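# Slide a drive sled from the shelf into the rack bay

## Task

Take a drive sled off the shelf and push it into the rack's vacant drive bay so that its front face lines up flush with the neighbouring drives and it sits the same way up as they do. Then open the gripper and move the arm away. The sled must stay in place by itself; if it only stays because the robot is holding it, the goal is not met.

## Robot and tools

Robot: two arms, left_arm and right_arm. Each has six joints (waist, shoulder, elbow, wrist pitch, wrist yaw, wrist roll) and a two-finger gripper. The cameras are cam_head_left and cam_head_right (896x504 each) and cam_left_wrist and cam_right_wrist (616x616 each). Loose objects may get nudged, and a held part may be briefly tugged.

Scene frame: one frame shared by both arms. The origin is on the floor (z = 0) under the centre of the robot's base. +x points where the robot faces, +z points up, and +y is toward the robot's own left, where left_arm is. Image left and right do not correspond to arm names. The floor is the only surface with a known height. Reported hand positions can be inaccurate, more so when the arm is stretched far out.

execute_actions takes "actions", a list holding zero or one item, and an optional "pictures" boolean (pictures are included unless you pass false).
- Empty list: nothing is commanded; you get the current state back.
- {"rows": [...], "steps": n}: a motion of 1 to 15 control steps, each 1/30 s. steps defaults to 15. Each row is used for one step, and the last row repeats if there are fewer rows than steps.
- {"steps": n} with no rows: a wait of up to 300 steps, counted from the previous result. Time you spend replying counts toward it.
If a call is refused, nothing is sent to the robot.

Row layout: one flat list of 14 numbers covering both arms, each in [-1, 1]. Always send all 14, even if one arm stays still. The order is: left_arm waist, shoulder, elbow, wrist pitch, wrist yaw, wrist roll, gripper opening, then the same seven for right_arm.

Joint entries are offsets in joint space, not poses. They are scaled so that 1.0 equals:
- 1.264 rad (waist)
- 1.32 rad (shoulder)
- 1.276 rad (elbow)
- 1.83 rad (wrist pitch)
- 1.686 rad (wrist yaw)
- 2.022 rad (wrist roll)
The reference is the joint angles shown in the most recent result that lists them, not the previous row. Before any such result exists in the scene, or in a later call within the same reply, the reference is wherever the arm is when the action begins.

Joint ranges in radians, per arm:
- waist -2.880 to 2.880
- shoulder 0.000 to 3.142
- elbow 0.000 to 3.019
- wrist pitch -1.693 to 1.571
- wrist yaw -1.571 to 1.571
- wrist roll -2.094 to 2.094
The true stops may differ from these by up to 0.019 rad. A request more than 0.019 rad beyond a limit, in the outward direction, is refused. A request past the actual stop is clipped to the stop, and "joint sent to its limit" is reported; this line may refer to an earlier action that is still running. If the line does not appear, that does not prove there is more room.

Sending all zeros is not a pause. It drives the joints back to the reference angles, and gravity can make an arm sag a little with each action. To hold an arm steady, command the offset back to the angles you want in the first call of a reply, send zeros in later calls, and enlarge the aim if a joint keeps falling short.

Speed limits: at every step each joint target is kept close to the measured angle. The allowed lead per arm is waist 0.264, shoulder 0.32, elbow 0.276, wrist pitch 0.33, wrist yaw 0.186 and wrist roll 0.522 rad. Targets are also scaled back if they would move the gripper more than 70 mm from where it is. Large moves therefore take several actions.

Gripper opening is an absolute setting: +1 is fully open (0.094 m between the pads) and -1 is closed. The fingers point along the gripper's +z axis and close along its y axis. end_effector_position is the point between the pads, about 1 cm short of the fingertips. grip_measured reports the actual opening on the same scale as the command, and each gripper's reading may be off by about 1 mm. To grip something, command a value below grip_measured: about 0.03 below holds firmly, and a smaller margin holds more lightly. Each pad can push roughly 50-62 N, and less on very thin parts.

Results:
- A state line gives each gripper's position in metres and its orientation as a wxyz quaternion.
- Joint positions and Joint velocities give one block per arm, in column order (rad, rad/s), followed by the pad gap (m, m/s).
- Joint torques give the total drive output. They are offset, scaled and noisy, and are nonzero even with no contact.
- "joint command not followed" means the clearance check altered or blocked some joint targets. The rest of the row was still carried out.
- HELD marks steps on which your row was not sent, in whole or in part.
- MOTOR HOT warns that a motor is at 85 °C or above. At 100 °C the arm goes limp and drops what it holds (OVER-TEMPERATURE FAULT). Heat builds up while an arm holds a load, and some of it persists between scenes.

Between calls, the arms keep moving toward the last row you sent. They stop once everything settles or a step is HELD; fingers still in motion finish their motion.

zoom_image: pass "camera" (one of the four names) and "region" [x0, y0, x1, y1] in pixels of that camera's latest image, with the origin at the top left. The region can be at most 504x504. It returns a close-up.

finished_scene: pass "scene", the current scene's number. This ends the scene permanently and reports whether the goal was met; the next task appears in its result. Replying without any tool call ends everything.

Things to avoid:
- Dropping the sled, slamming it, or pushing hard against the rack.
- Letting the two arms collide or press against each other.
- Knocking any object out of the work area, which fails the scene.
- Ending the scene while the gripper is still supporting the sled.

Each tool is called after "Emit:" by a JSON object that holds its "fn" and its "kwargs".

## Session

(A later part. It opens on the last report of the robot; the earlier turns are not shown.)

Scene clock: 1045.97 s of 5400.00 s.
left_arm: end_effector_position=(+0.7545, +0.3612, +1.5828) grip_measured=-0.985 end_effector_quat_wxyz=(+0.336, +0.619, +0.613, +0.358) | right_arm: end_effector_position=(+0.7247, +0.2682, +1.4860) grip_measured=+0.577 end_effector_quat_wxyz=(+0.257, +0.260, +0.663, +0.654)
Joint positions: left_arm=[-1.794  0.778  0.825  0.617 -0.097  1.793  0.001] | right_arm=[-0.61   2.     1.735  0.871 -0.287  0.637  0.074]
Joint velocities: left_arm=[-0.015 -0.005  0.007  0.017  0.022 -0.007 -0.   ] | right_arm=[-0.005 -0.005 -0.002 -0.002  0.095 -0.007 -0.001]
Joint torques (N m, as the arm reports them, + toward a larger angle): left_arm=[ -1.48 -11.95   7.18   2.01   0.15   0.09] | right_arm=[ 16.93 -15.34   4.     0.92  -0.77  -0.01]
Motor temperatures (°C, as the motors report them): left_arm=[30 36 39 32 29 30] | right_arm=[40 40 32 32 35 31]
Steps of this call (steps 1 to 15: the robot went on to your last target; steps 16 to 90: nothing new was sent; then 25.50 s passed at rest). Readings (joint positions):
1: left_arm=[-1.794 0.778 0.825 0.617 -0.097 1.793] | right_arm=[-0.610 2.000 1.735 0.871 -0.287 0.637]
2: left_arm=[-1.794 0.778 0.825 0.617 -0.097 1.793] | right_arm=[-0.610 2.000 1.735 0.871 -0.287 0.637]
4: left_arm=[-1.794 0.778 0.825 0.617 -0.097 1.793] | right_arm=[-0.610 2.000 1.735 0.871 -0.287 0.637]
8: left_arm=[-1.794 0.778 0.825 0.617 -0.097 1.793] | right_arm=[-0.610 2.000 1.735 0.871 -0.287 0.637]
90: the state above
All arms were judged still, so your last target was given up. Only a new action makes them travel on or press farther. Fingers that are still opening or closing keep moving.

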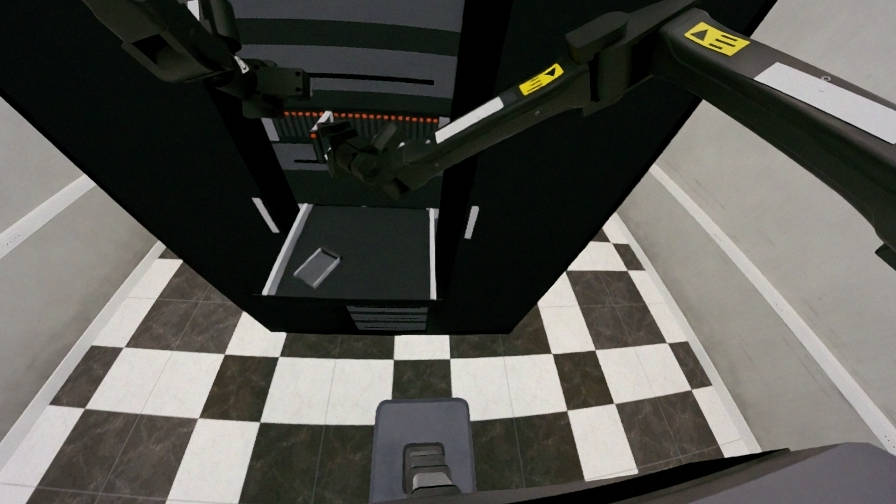

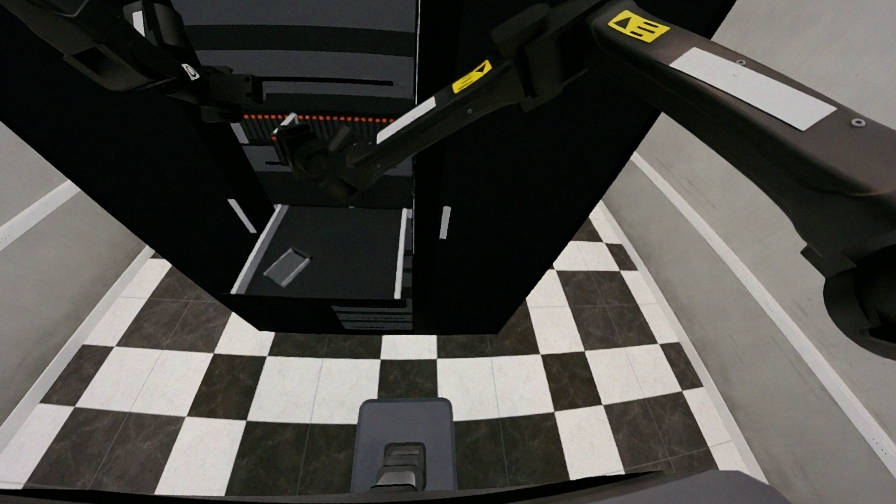

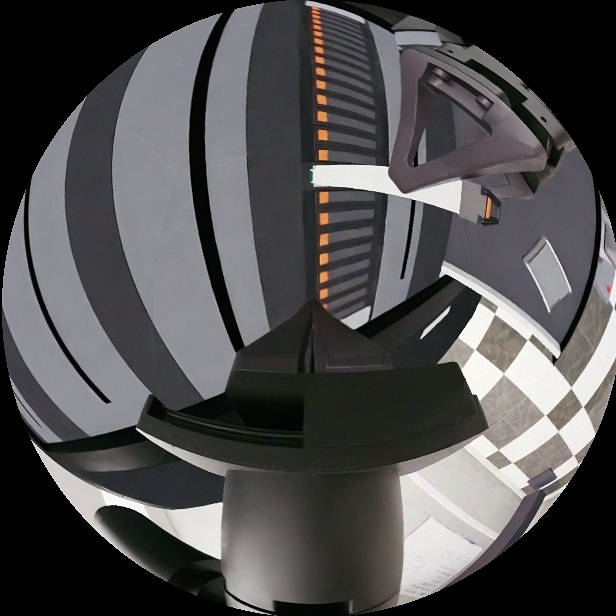

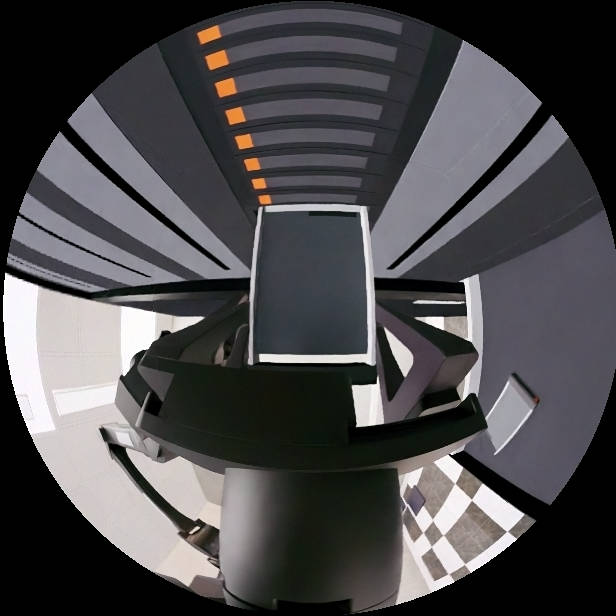

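Emit:
{"fn": "zoom_image", "kwargs": {"camera": "cam_left_wrist", "region": [295, 145, 355, 205]}}

Emit:
{"fn": "zoom_image", "kwargs": {"camera": "cam_right_wrist", "region": [240, 160, 390, 240]}}

Region (295, 145, 355, 205) of cam_left_wrist's 616x616 image, scaled by 8.400, with more detail than that image has.

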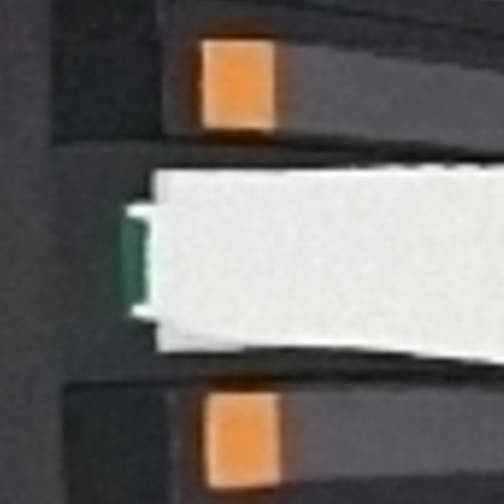

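Region (240, 160, 390, 240) of cam_right_wrist's 616x616 image, scaled by 3.360, with more detail than that image has; it fills the top 269 rows of this view, and the rest is white.

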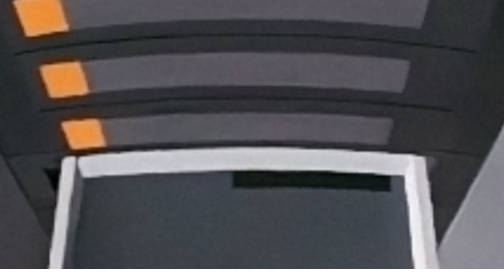

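Emit:
{"fn": "execute_actions", "kwargs": {"actions": [{"rows": [[0.003,-0.003,0.015,0.008,0,0.003,-1, 0.002,0.0105,0.006,0.004,-0.003,0,0.545]], "steps": 12}]}}

Scene clock: 1068.27 s of 5400.00 s.
left_arm: end_effector_position=(+0.7545, +0.3612, +1.5828) grip_measured=-0.985 end_effector_quat_wxyz=(+0.336, +0.619, +0.613, +0.358) | right_arm: end_effector_position=(+0.7238, +0.2687, +1.4853) grip_measured=+0.577 end_effector_quat_wxyz=(+0.256, +0.260, +0.663, +0.654)
Joint positions: left_arm=[-1.794  0.778  0.825  0.617 -0.097  1.793  0.001] | right_arm=[-0.61   2.002  1.735  0.871 -0.287  0.637  0.074]
Joint velocities: left_arm=[-0.024  0.005  0.002  0.002  0.051  0.037 -0.   ] | right_arm=[-0.015 -0.005 -0.012  0.017  0.066 -0.007 -0.001]
Joint torques (N m, as the arm reports them, + toward a larger angle): left_arm=[ -1.47 -11.94   7.19   2.01   0.15   0.08] | right_arm=[ 18.4  -14.06   3.17   1.62  -0.72  -0.09]
Motor temperatures (°C, as the motors report them): left_arm=[30 36 39 32 29 30] | right_arm=[40 40 32 32 35 31]
Steps of this call (steps 1 to 90: nothing new was sent; then 18.90 s passed at rest; steps 91 to 102: all 12 steps of this action). Readings (joint positions):
91: left_arm=[-1.794 0.778 0.825 0.617 -0.097 1.793] | right_arm=[-0.610 2.000 1.735 0.871 -0.287 0.637]
92: left_arm=[-1.794 0.778 0.825 0.617 -0.097 1.793] | right_arm=[-0.610 2.000 1.735 0.871 -0.287 0.637]
94: left_arm=[-1.794 0.778 0.825 0.617 -0.097 1.793] | right_arm=[-0.610 2.000 1.735 0.871 -0.287 0.637]
98: left_arm=[-1.794 0.778 0.825 0.617 -0.097 1.793] | right_arm=[-0.610 2.001 1.735 0.871 -0.287 0.637]
102: the state above

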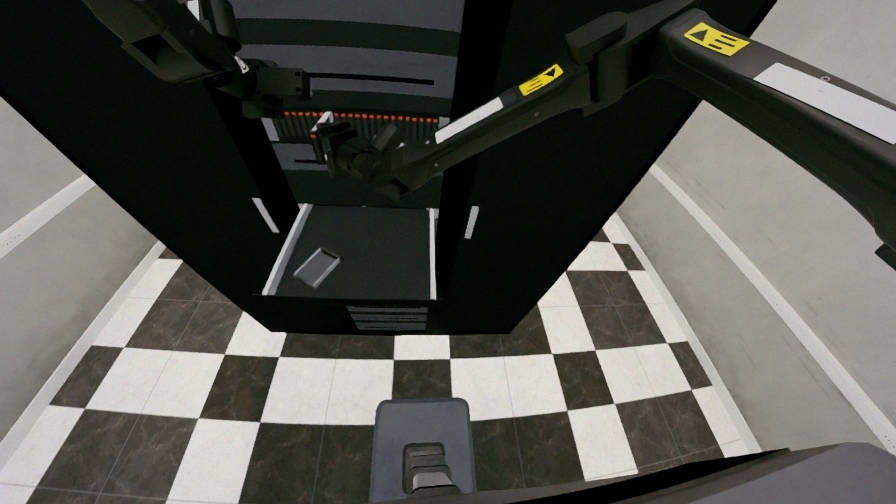

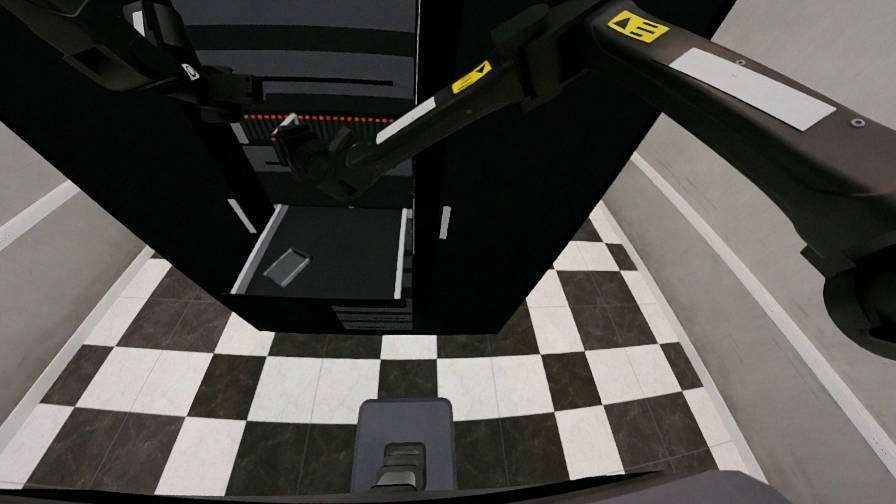

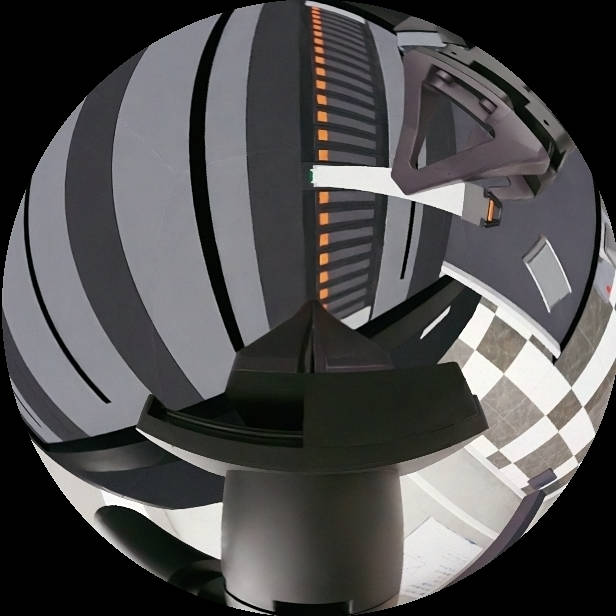

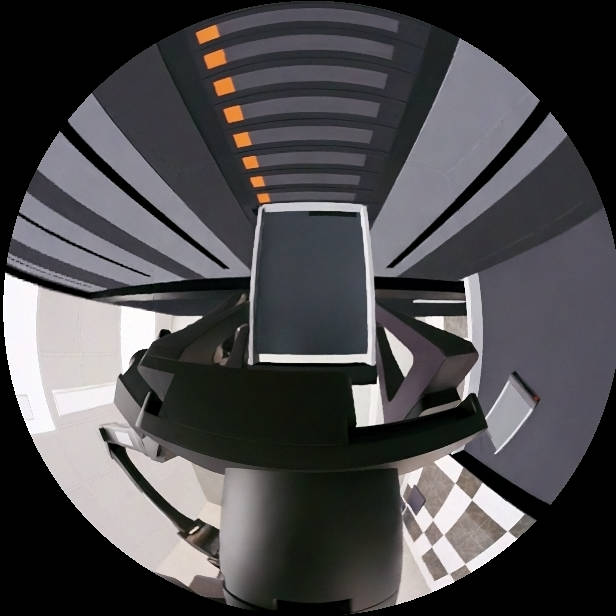

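Emit:
{"fn": "execute_actions", "kwargs": {"actions": []}}

Emit:
{"fn": "zoom_image", "kwargs": {"camera": "cam_left_wrist", "region": [295, 145, 355, 205]}}

Emit:
{"fn": "zoom_image", "kwargs": {"camera": "cam_right_wrist", "region": [240, 160, 390, 240]}}

Scene clock: 1073.10 s of 5400.00 s.
left_arm: end_effector_position=(+0.7545, +0.3612, +1.5828) grip_measured=-0.985 end_effector_quat_wxyz=(+0.336, +0.619, +0.613, +0.358) | right_arm: end_effector_position=(+0.7236, +0.2689, +1.4851) grip_measured=+0.577 end_effector_quat_wxyz=(+0.256, +0.260, +0.663, +0.654)
Joint positions: left_arm=[-1.794  0.778  0.825  0.617 -0.097  1.793  0.001] | right_arm=[-0.61   2.002  1.735  0.871 -0.287  0.637  0.074]
Joint velocities: left_arm=[-0.005 -0.015 -0.002 -0.007  0.007  0.022  0.   ] | right_arm=[-0.015 -0.005 -0.027 -0.002  0.051 -0.007  0.   ]
Joint torques (N m, as the arm reports them, + toward a larger angle): left_arm=[ -1.47 -11.93   7.18   2.     0.15   0.09] | right_arm=[ 18.47 -13.77   3.14   1.69  -0.73  -0.09]
Motor temperatures (°C, as the motors report them): left_arm=[30 36 39 32 29 30] | right_arm=[40 40 32 32 35 31]
Steps of this call (steps 1 to 15: the robot went on to your last target; steps 16 to 90: nothing new was sent; then 1.83 s passed at rest). Readings (joint positions):
1: left_arm=[-1.794 0.778 0.825 0.617 -0.097 1.793] | right_arm=[-0.610 2.002 1.735 0.871 -0.287 0.637]
2: left_arm=[-1.794 0.778 0.825 0.617 -0.097 1.793] | right_arm=[-0.610 2.002 1.735 0.871 -0.287 0.637]
4: left_arm=[-1.794 0.778 0.825 0.617 -0.097 1.793] | right_arm=[-0.610 2.002 1.735 0.871 -0.287 0.637]
8: left_arm=[-1.794 0.778 0.825 0.617 -0.097 1.793] | right_arm=[-0.610 2.002 1.735 0.871 -0.287 0.637]
90: the state above
All arms were judged still, so your last target was given up. Only a new action makes them travel on or press farther. Fingers that are still opening or closing keep moving.

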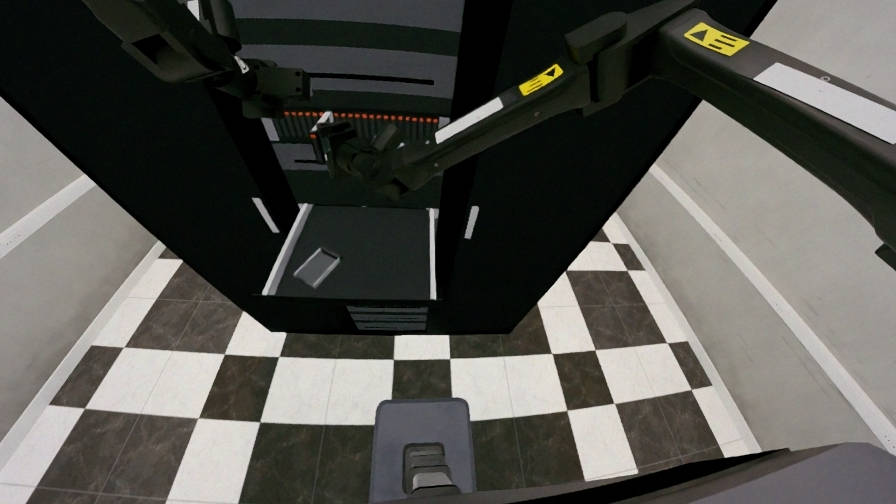

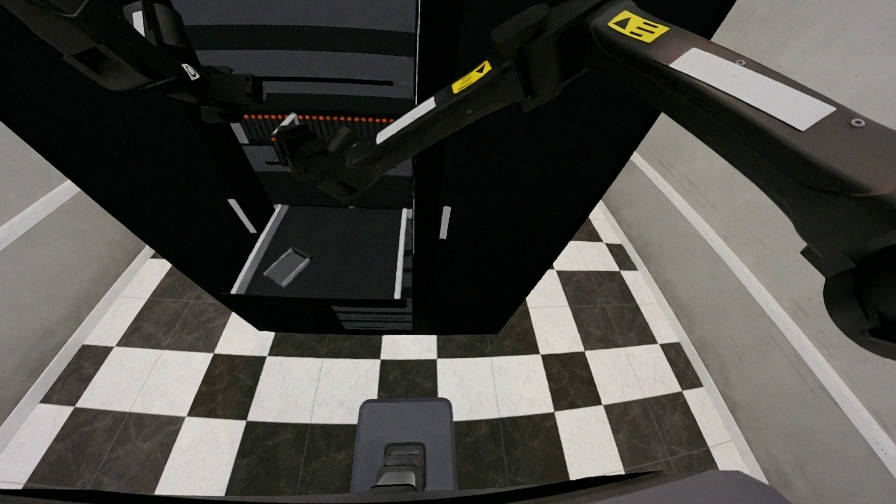

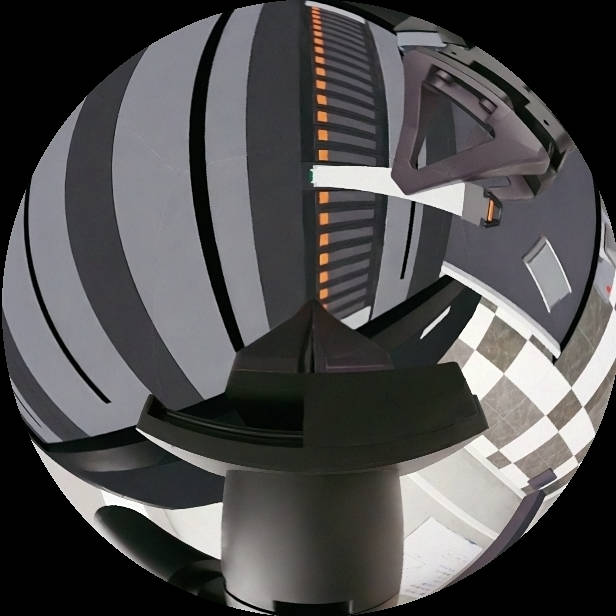

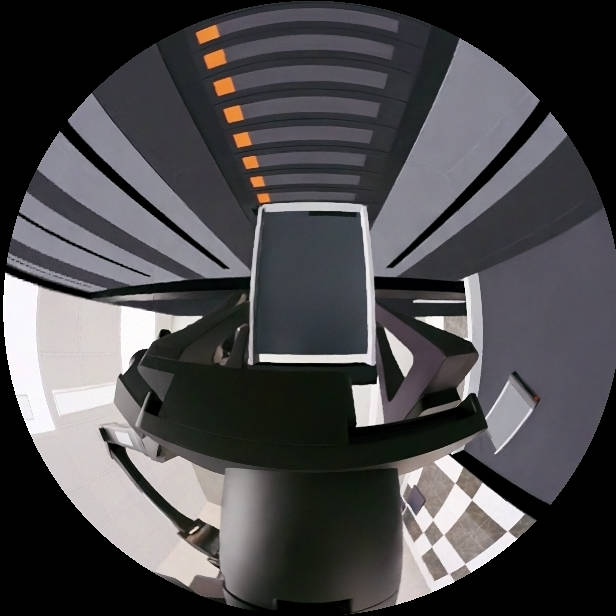

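Region (295, 145, 355, 205) of cam_left_wrist's 616x616 image, scaled by 8.400, with more detail than that image has.

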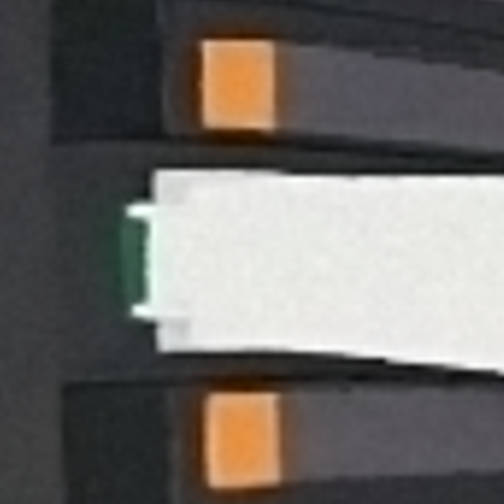

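Region (240, 160, 390, 240) of cam_right_wrist's 616x616 image, scaled by 3.360, with more detail than that image has; it fills the top 269 rows of this view, and the rest is white.

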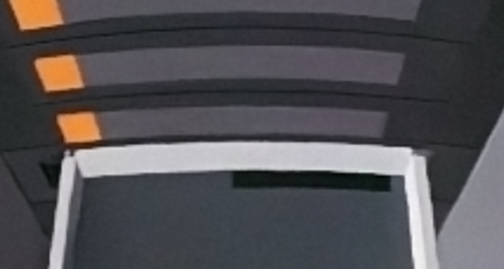

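Emit:
{"fn": "zoom_image", "kwargs": {"camera": "cam_right_wrist", "region": [248, 192, 278, 222]}}

Emit:
{"fn": "zoom_image", "kwargs": {"camera": "cam_right_wrist", "region": [348, 192, 378, 222]}}

Emit:
{"fn": "zoom_image", "kwargs": {"camera": "cam_left_wrist", "region": [305, 160, 335, 190]}}

Region (248, 192, 278, 222) of cam_right_wrist's 616x616 image, scaled by 16.800, with more detail than that image has.

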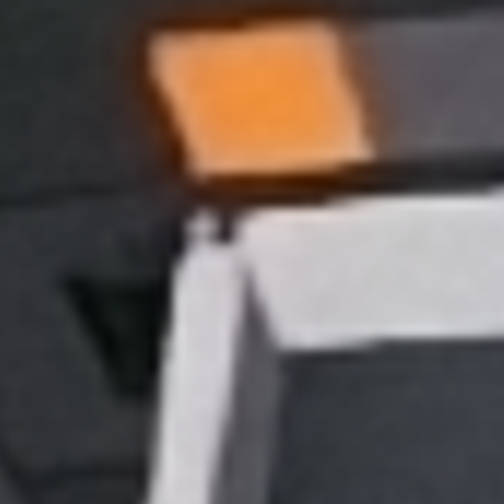

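Region (348, 192, 378, 222) of cam_right_wrist's 616x616 image, scaled by 16.800, with more detail than that image has.

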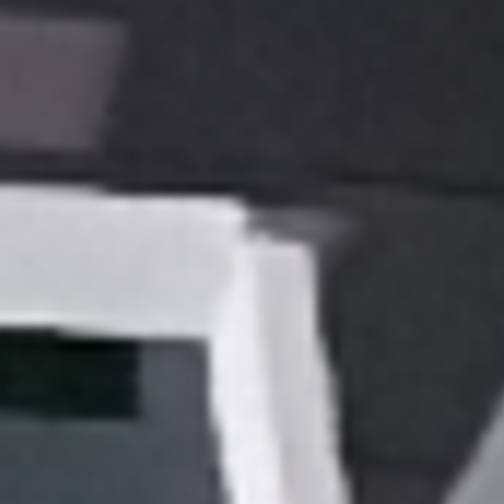

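Region (305, 160, 335, 190) of cam_left_wrist's 616x616 image, scaled by 16.800, with more detail than that image has.

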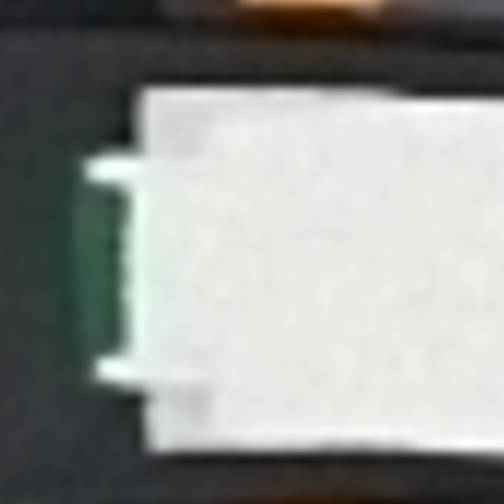

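Emit:
{"fn": "execute_actions", "kwargs": {"actions": [{"rows": [
[0.003,-0.003,0.015,0.008,0,0.003,-1, -0.017,-0.003,0.011,-0.0073,-0.0036,0.0037,0.545],
[0.003,-0.003,0.015,0.008,0,0.003,-1, -0.017,-0.003,0.0142,-0.0079,-0.0036,0.0039,0.545],
[0.003,-0.003,0.015,0.008,0,0.003,-1, -0.017,-0.003,0.0156,-0.0091,-0.0037,0.0040,0.545],
[0.003,-0.003,0.015,0.008,0,0.003,-1, -0.017,-0.003,0.0178,-0.0107,-0.0039,0.0042,0.545],
[0.003,-0.003,0.015,0.008,0,0.003,-1, -0.017,-0.003,0.0201,-0.0124,-0.0041,0.0043,0.545],
[0.003,-0.003,0.015,0.008,0,0.003,-1, -0.017,-0.003,0.0227,-0.0142,-0.0043,0.0044,0.545],
[0.003,-0.003,0.015,0.008,0,0.003,-1, -0.017,-0.003,0.0253,-0.0159,-0.0045,0.0046,0.545],
[0.003,-0.003,0.015,0.008,0,0.003,-1, -0.017,-0.003,0.0277,-0.0174,-0.0047,0.0047,0.545],
[0.003,-0.003,0.015,0.008,0,0.003,-1, -0.017,-0.003,0.0299,-0.0188,-0.0049,0.0048,0.545],
[0.003,-0.003,0.015,0.008,0,0.003,-1, -0.017,-0.003,0.0318,-0.0200,-0.0051,0.0049,0.545],
[0.003,-0.003,0.015,0.008,0,0.003,-1, -0.017,-0.003,0.0334,-0.0210,-0.0052,0.0049,0.545],
[0.003,-0.003,0.015,0.008,0,0.003,-1, -0.017,-0.003,0.0349,-0.0220,-0.0054,0.0049,0.545],
[0.003,-0.003,0.015,0.008,0,0.003,-1, -0.017,-0.003,0.0360,-0.0227,-0.0055,0.0049,0.545],
[0.003,-0.003,0.015,0.008,0,0.003,-1, -0.017,-0.003,0.0370,-0.0232,-0.0055,0.0049,0.545],
[0.003,-0.003,0.015,0.008,0,0.003,-1, -0.017,-0.003,0.0375,-0.0233,-0.0056,0.0049,0.545]
], "steps": 15}], "pictures": false}}

Emit:
{"fn": "execute_actions", "kwargs": {"actions": [{"steps": 12}]}}

Emit:
{"fn": "zoom_image", "kwargs": {"camera": "cam_left_wrist", "region": [300, 155, 340, 195]}}

Emit:
{"fn": "zoom_image", "kwargs": {"camera": "cam_right_wrist", "region": [240, 170, 390, 250]}}

Scene clock: 1118.57 s of 5400.00 s.
left_arm: end_effector_position=(+0.7545, +0.3612, +1.5828) grip_measured=-0.985 end_effector_quat_wxyz=(+0.336, +0.619, +0.613, +0.358) | right_arm: end_effector_position=(+0.7253, +0.2694, +1.4812) grip_measured=+0.577 end_effector_quat_wxyz=(+0.249, +0.258, +0.667, +0.653)
Joint positions: left_arm=[-1.794  0.778  0.825  0.617 -0.097  1.793  0.001] | right_arm=[-0.615  2.002  1.744  0.846 -0.292  0.64   0.074]
Joint velocities: left_arm=[-0.005 -0.015  0.007 -0.007 -0.022 -0.022 -0.   ] | right_arm=[-0.015  0.005  0.022 -0.012  0.037 -0.037 -0.001]
Joint torques (N m, as the arm reports them, + toward a larger angle): left_arm=[ -1.48 -11.92   7.19   2.01   0.15   0.08] | right_arm=[ 16.7  -15.23   5.82   0.69  -0.67  -0.01]
Motor temperatures (°C, as the motors report them): left_arm=[30 36 39 32 29 30] | right_arm=[40 40 31 32 35 31]
Steps of this call (steps 1 to 90: nothing new was sent; then 41.97 s passed at rest; steps 91 to 105: all 15 steps of this action). Readings (joint positions):
91: left_arm=[-1.794 0.778 0.825 0.617 -0.097 1.793] | right_arm=[-0.610 2.002 1.735 0.871 -0.287 0.637]
92: left_arm=[-1.794 0.778 0.825 0.617 -0.097 1.793] | right_arm=[-0.611 2.002 1.735 0.871 -0.287 0.637]
94: left_arm=[-1.794 0.778 0.825 0.617 -0.097 1.793] | right_arm=[-0.612 2.002 1.735 0.869 -0.287 0.637]
98: left_arm=[-1.794 0.778 0.825 0.617 -0.097 1.793] | right_arm=[-0.614 2.002 1.740 0.857 -0.289 0.638]
105: the state above

Scene clock: 1118.97 s of 5400.00 s.
left_arm: end_effector_position=(+0.7545, +0.3612, +1.5828) grip_measured=-0.985 end_effector_quat_wxyz=(+0.336, +0.619, +0.613, +0.358) | right_arm: end_effector_position=(+0.7254, +0.2695, +1.4813) grip_measured=+0.577 end_effector_quat_wxyz=(+0.249, +0.258, +0.667, +0.654)
Joint positions: left_arm=[-1.794  0.778  0.825  0.617 -0.097  1.793  0.001] | right_arm=[-0.615  2.002  1.745  0.845 -0.293  0.64   0.074]
Joint velocities: left_arm=[-0.015 -0.015 -0.012 -0.002 -0.022 -0.022  0.   ] | right_arm=[-0.005  0.005 -0.017  0.007 -0.022 -0.037 -0.   ]
Joint torques (N m, as the arm reports them, + toward a larger angle): left_arm=[ -1.43 -11.93   7.18   2.     0.15   0.08] | right_arm=[ 16.71 -15.45   5.85   0.76  -0.66  -0.02]
Motor temperatures (°C, as the motors report them): left_arm=[30 36 39 32 29 30] | right_arm=[40 40 32 32 35 31]
Steps of this call (steps 1 to 12: the robot went on to your last target). Readings (joint positions):
1: left_arm=[-1.794 0.778 0.825 0.617 -0.097 1.793] | right_arm=[-0.615 2.002 1.745 0.845 -0.293 0.640]
2: left_arm=[-1.794 0.778 0.825 0.617 -0.097 1.793] | right_arm=[-0.615 2.002 1.745 0.845 -0.293 0.640]
4: left_arm=[-1.794 0.778 0.825 0.617 -0.097 1.793] | right_arm=[-0.615 2.002 1.745 0.845 -0.293 0.640]
8: left_arm=[-1.794 0.778 0.825 0.617 -0.097 1.793] | right_arm=[-0.615 2.002 1.745 0.845 -0.293 0.640]
12: the state above

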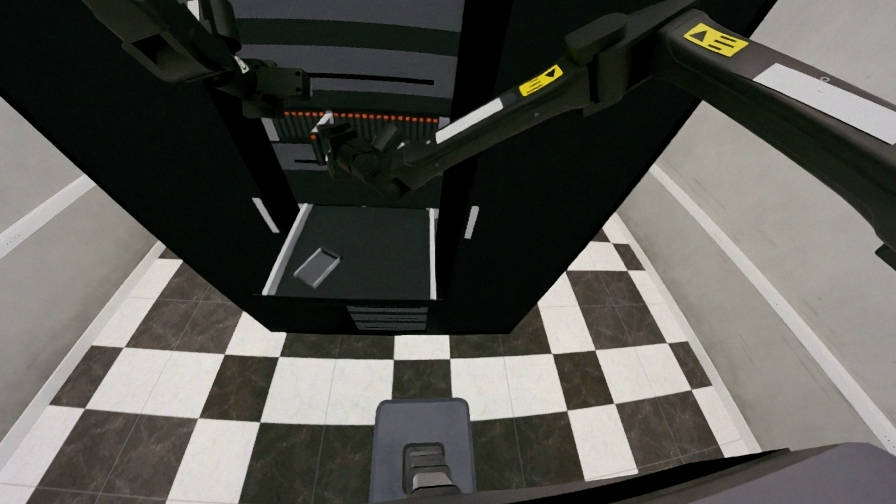

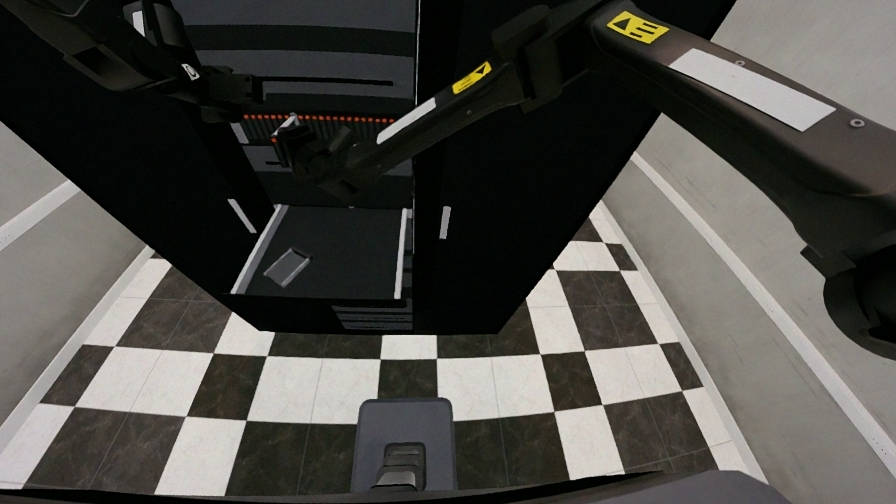

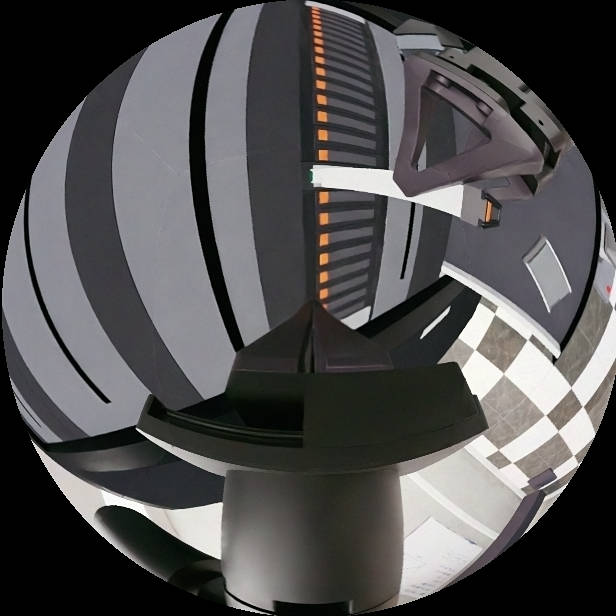

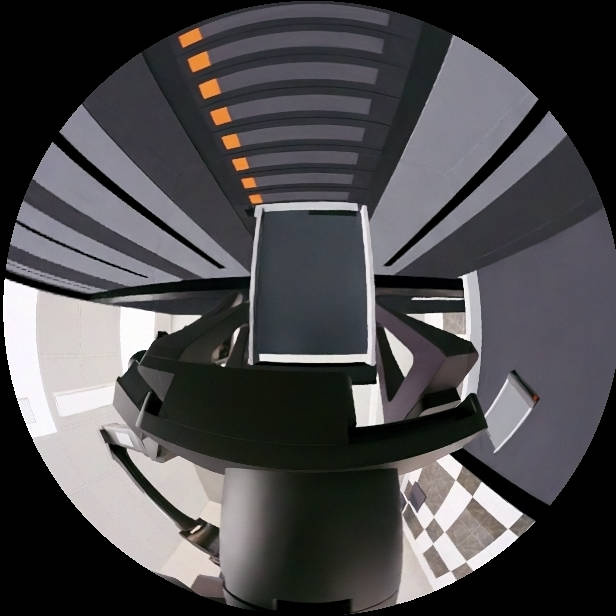

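Region (300, 155, 340, 195) of cam_left_wrist's 616x616 image, scaled by 12.600, with more detail than that image has.

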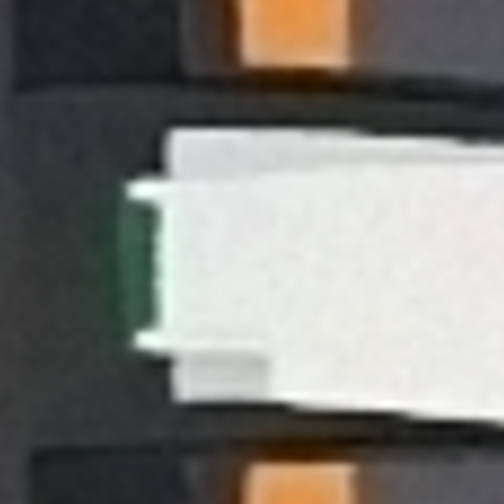

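Region (240, 170, 390, 250) of cam_right_wrist's 616x616 image, scaled by 3.360, with more detail than that image has; it fills the top 269 rows of this view, and the rest is white.

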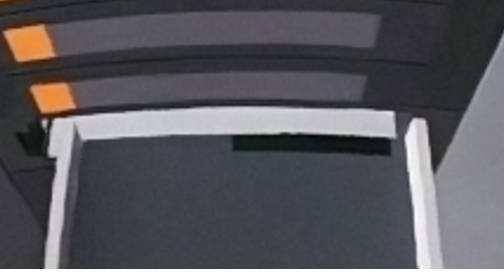

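Emit:
{"fn": "execute_actions", "kwargs": {"actions": [{"rows": [
[0.003,-0.003,0.015,0.008,0,0.003,-1, 0.010,-0.003,-0.011,0.004,-0.0022,0,0.545],
[0.003,-0.003,0.015,0.008,0,0.003,-1, 0.010,-0.003,-0.011,0.004,-0.0022,0,0.545],
[0.003,-0.003,0.015,0.008,0,0.003,-1, 0.0203,-0.003,-0.011,0.010,-0.0022,0,0.545],
[0.003,-0.003,0.015,0.008,0,0.003,-1, 0.0203,-0.003,-0.011,0.0142,-0.0022,0,0.545],
[0.003,-0.003,0.015,0.008,0,0.003,-1, 0.0203,-0.003,-0.011,0.0155,-0.0022,0,0.545],
[0.003,-0.003,0.015,0.008,0,0.003,-1, 0.0203,-0.003,-0.011,0.0172,-0.0022,0,0.545],
[0.003,-0.003,0.015,0.008,0,0.003,-1, 0.0203,-0.003,-0.011,0.0191,-0.0022,0,0.545],
[0.003,-0.003,0.015,0.008,0,0.003,-1, 0.0203,-0.003,-0.011,0.0211,-0.0022,0,0.545],
[0.003,-0.003,0.015,0.008,0,0.003,-1, 0.0203,-0.003,-0.011,0.0231,-0.0022,0,0.545],
[0.003,-0.003,0.015,0.008,0,0.003,-1, 0.0203,-0.003,-0.011,0.0250,-0.0022,0,0.545],
[0.003,-0.003,0.015,0.008,0,0.003,-1, 0.0203,-0.003,-0.011,0.0266,-0.0022,0,0.545],
[0.003,-0.003,0.015,0.008,0,0.003,-1, 0.0203,-0.003,-0.011,0.0279,-0.0022,0,0.545],
[0.003,-0.003,0.015,0.008,0,0.003,-1, 0.0203,-0.003,-0.011,0.0287,-0.0022,0,0.545],
[0.003,-0.003,0.015,0.008,0,0.003,-1, 0.0203,-0.003,-0.011,0.0290,-0.0022,0,0.545],
[0.003,-0.003,0.015,0.008,0,0.003,-1, 0.0203,-0.003,-0.011,0.0290,-0.0022,0,0.545]
], "steps": 15}], "pictures": false}}

Emit:
{"fn": "execute_actions", "kwargs": {"actions": [{"steps": 12}]}}

Emit:
{"fn": "zoom_image", "kwargs": {"camera": "cam_left_wrist", "region": [300, 155, 340, 195]}}

Emit:
{"fn": "zoom_image", "kwargs": {"camera": "cam_right_wrist", "region": [240, 170, 390, 250]}}

Scene clock: 1205.23 s of 5400.00 s.
left_arm: end_effector_position=(+0.7545, +0.3612, +1.5828) grip_measured=-0.985 end_effector_quat_wxyz=(+0.336, +0.619, +0.613, +0.358) | right_arm: end_effector_position=(+0.7230, +0.2675, +1.4837) grip_measured=+0.577 end_effector_quat_wxyz=(+0.254, +0.259, +0.663, +0.655)
Joint positions: left_arm=[-1.794  0.778  0.825  0.617 -0.097  1.793  0.001] | right_arm=[-0.613  2.     1.731  0.871 -0.292  0.64   0.074]
Joint velocities: left_arm=[-0.034 -0.015 -0.002 -0.002 -0.081  0.037 -0.   ] | right_arm=[-0.024 -0.005  0.017  0.027 -0.022  0.007 -0.002]
Joint torques (N m, as the arm reports them, + toward a larger angle): left_arm=[ -1.44 -11.92   7.19   2.     0.15   0.08] | right_arm=[ 20.06 -15.23   2.42   2.49  -0.66  -0.08]
Motor temperatures (°C, as the motors report them): left_arm=[30 36 39 32 29 30] | right_arm=[40 40 33 32 35 31]
Steps of this call (steps 1 to 15: the robot went on to your last target; steps 16 to 90: nothing new was sent; then 82.77 s passed at rest; steps 91 to 105: all 15 steps of this action). Readings (joint positions):
91: left_arm=[-1.794 0.778 0.825 0.617 -0.097 1.793] | right_arm=[-0.615 2.002 1.742 0.845 -0.292 0.640]
92: left_arm=[-1.794 0.778 0.825 0.617 -0.097 1.793] | right_arm=[-0.615 2.001 1.740 0.845 -0.292 0.640]
94: left_arm=[-1.794 0.778 0.825 0.617 -0.097 1.793] | right_arm=[-0.614 2.000 1.738 0.846 -0.292 0.640]
98: left_arm=[-1.794 0.778 0.825 0.617 -0.097 1.793] | right_arm=[-0.613 2.000 1.732 0.851 -0.292 0.640]
105: the state above

Scene clock: 1205.63 s of 5400.00 s.
left_arm: end_effector_position=(+0.7545, +0.3612, +1.5828) grip_measured=-0.985 end_effector_quat_wxyz=(+0.336, +0.619, +0.613, +0.358) | right_arm: end_effector_position=(+0.7232, +0.2673, +1.4839) grip_measured=+0.577 end_effector_quat_wxyz=(+0.255, +0.259, +0.663, +0.655)
Joint positions: left_arm=[-1.794  0.778  0.825  0.617 -0.097  1.793  0.001] | right_arm=[-0.613  2.     1.731  0.873 -0.292  0.64   0.074]
Joint velocities: left_arm=[-0.015 -0.015  0.002  0.012 -0.007 -0.051 -0.001] | right_arm=[-0.005 -0.005  0.012 -0.012 -0.007  0.022  0.   ]
Joint torques (N m, as the arm reports them, + toward a larger angle): left_arm=[ -1.46 -11.95   7.19   2.01   0.15   0.09] | right_arm=[ 19.86 -14.9    2.36   2.33  -0.66  -0.1 ]
Motor temperatures (°C, as the motors report them): left_arm=[30 36 39 32 29 30] | right_arm=[40 40 33 32 35 31]
Steps of this call (steps 1 to 12: the robot went on to your last target). Readings (joint positions):
1: left_arm=[-1.794 0.778 0.825 0.617 -0.097 1.793] | right_arm=[-0.613 2.000 1.731 0.872 -0.292 0.640]
2: left_arm=[-1.794 0.778 0.825 0.617 -0.097 1.793] | right_arm=[-0.613 2.000 1.731 0.872 -0.292 0.640]
4: left_arm=[-1.794 0.778 0.825 0.617 -0.097 1.793] | right_arm=[-0.613 2.000 1.731 0.873 -0.292 0.640]
8: left_arm=[-1.794 0.778 0.825 0.617 -0.097 1.793] | right_arm=[-0.613 2.000 1.731 0.873 -0.292 0.640]
12: the state above

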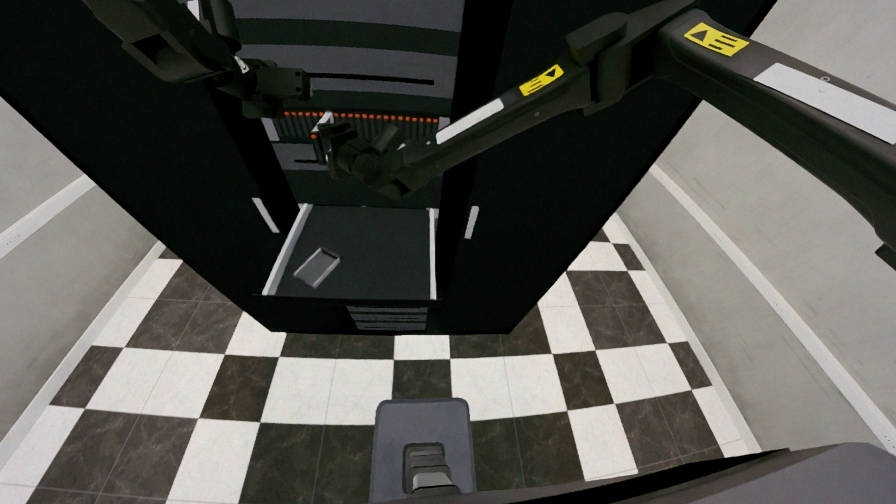

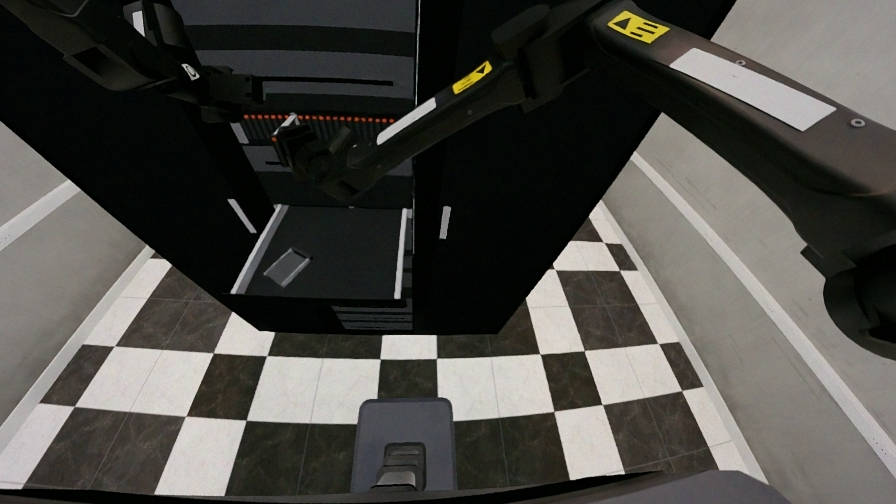

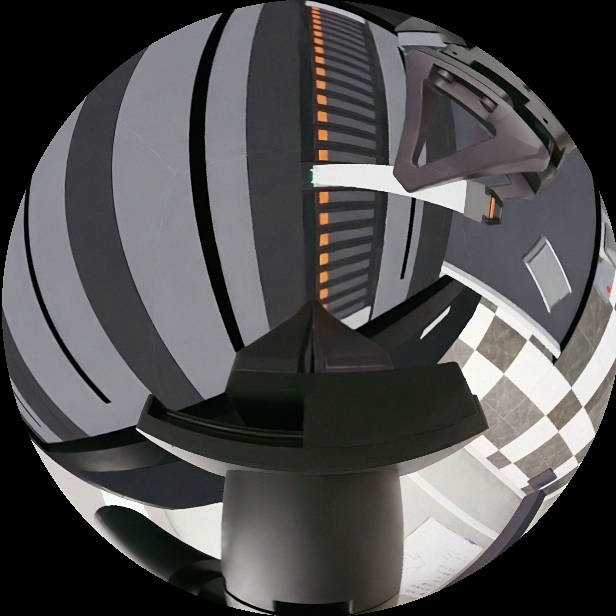

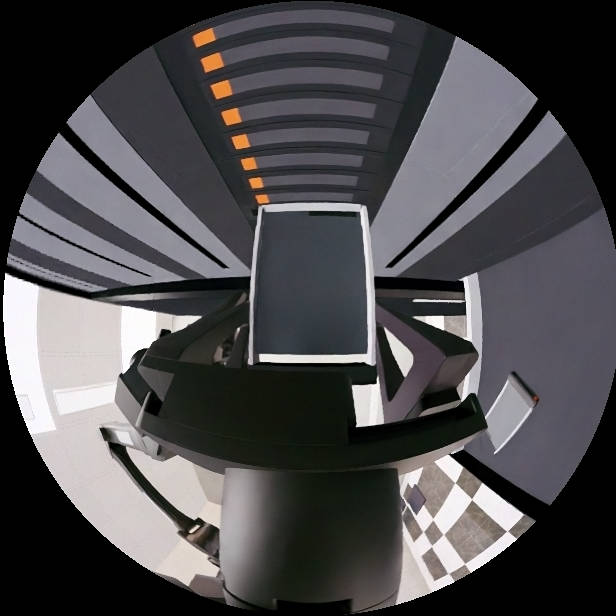

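Region (300, 155, 340, 195) of cam_left_wrist's 616x616 image, scaled by 12.600, with more detail than that image has.

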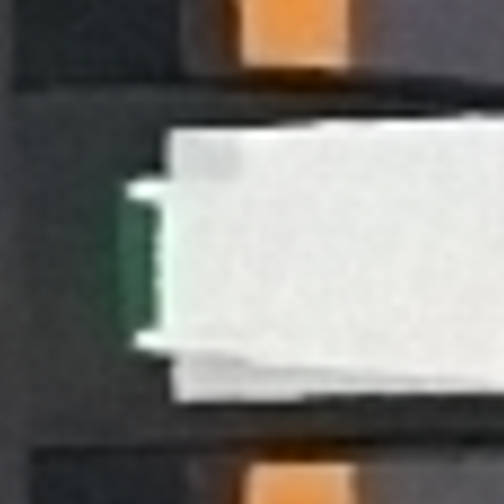

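Region (240, 170, 390, 250) of cam_right_wrist's 616x616 image, scaled by 3.360, with more detail than that image has; it fills the top 269 rows of this view, and the rest is white.

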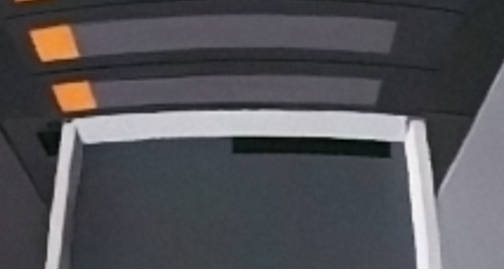

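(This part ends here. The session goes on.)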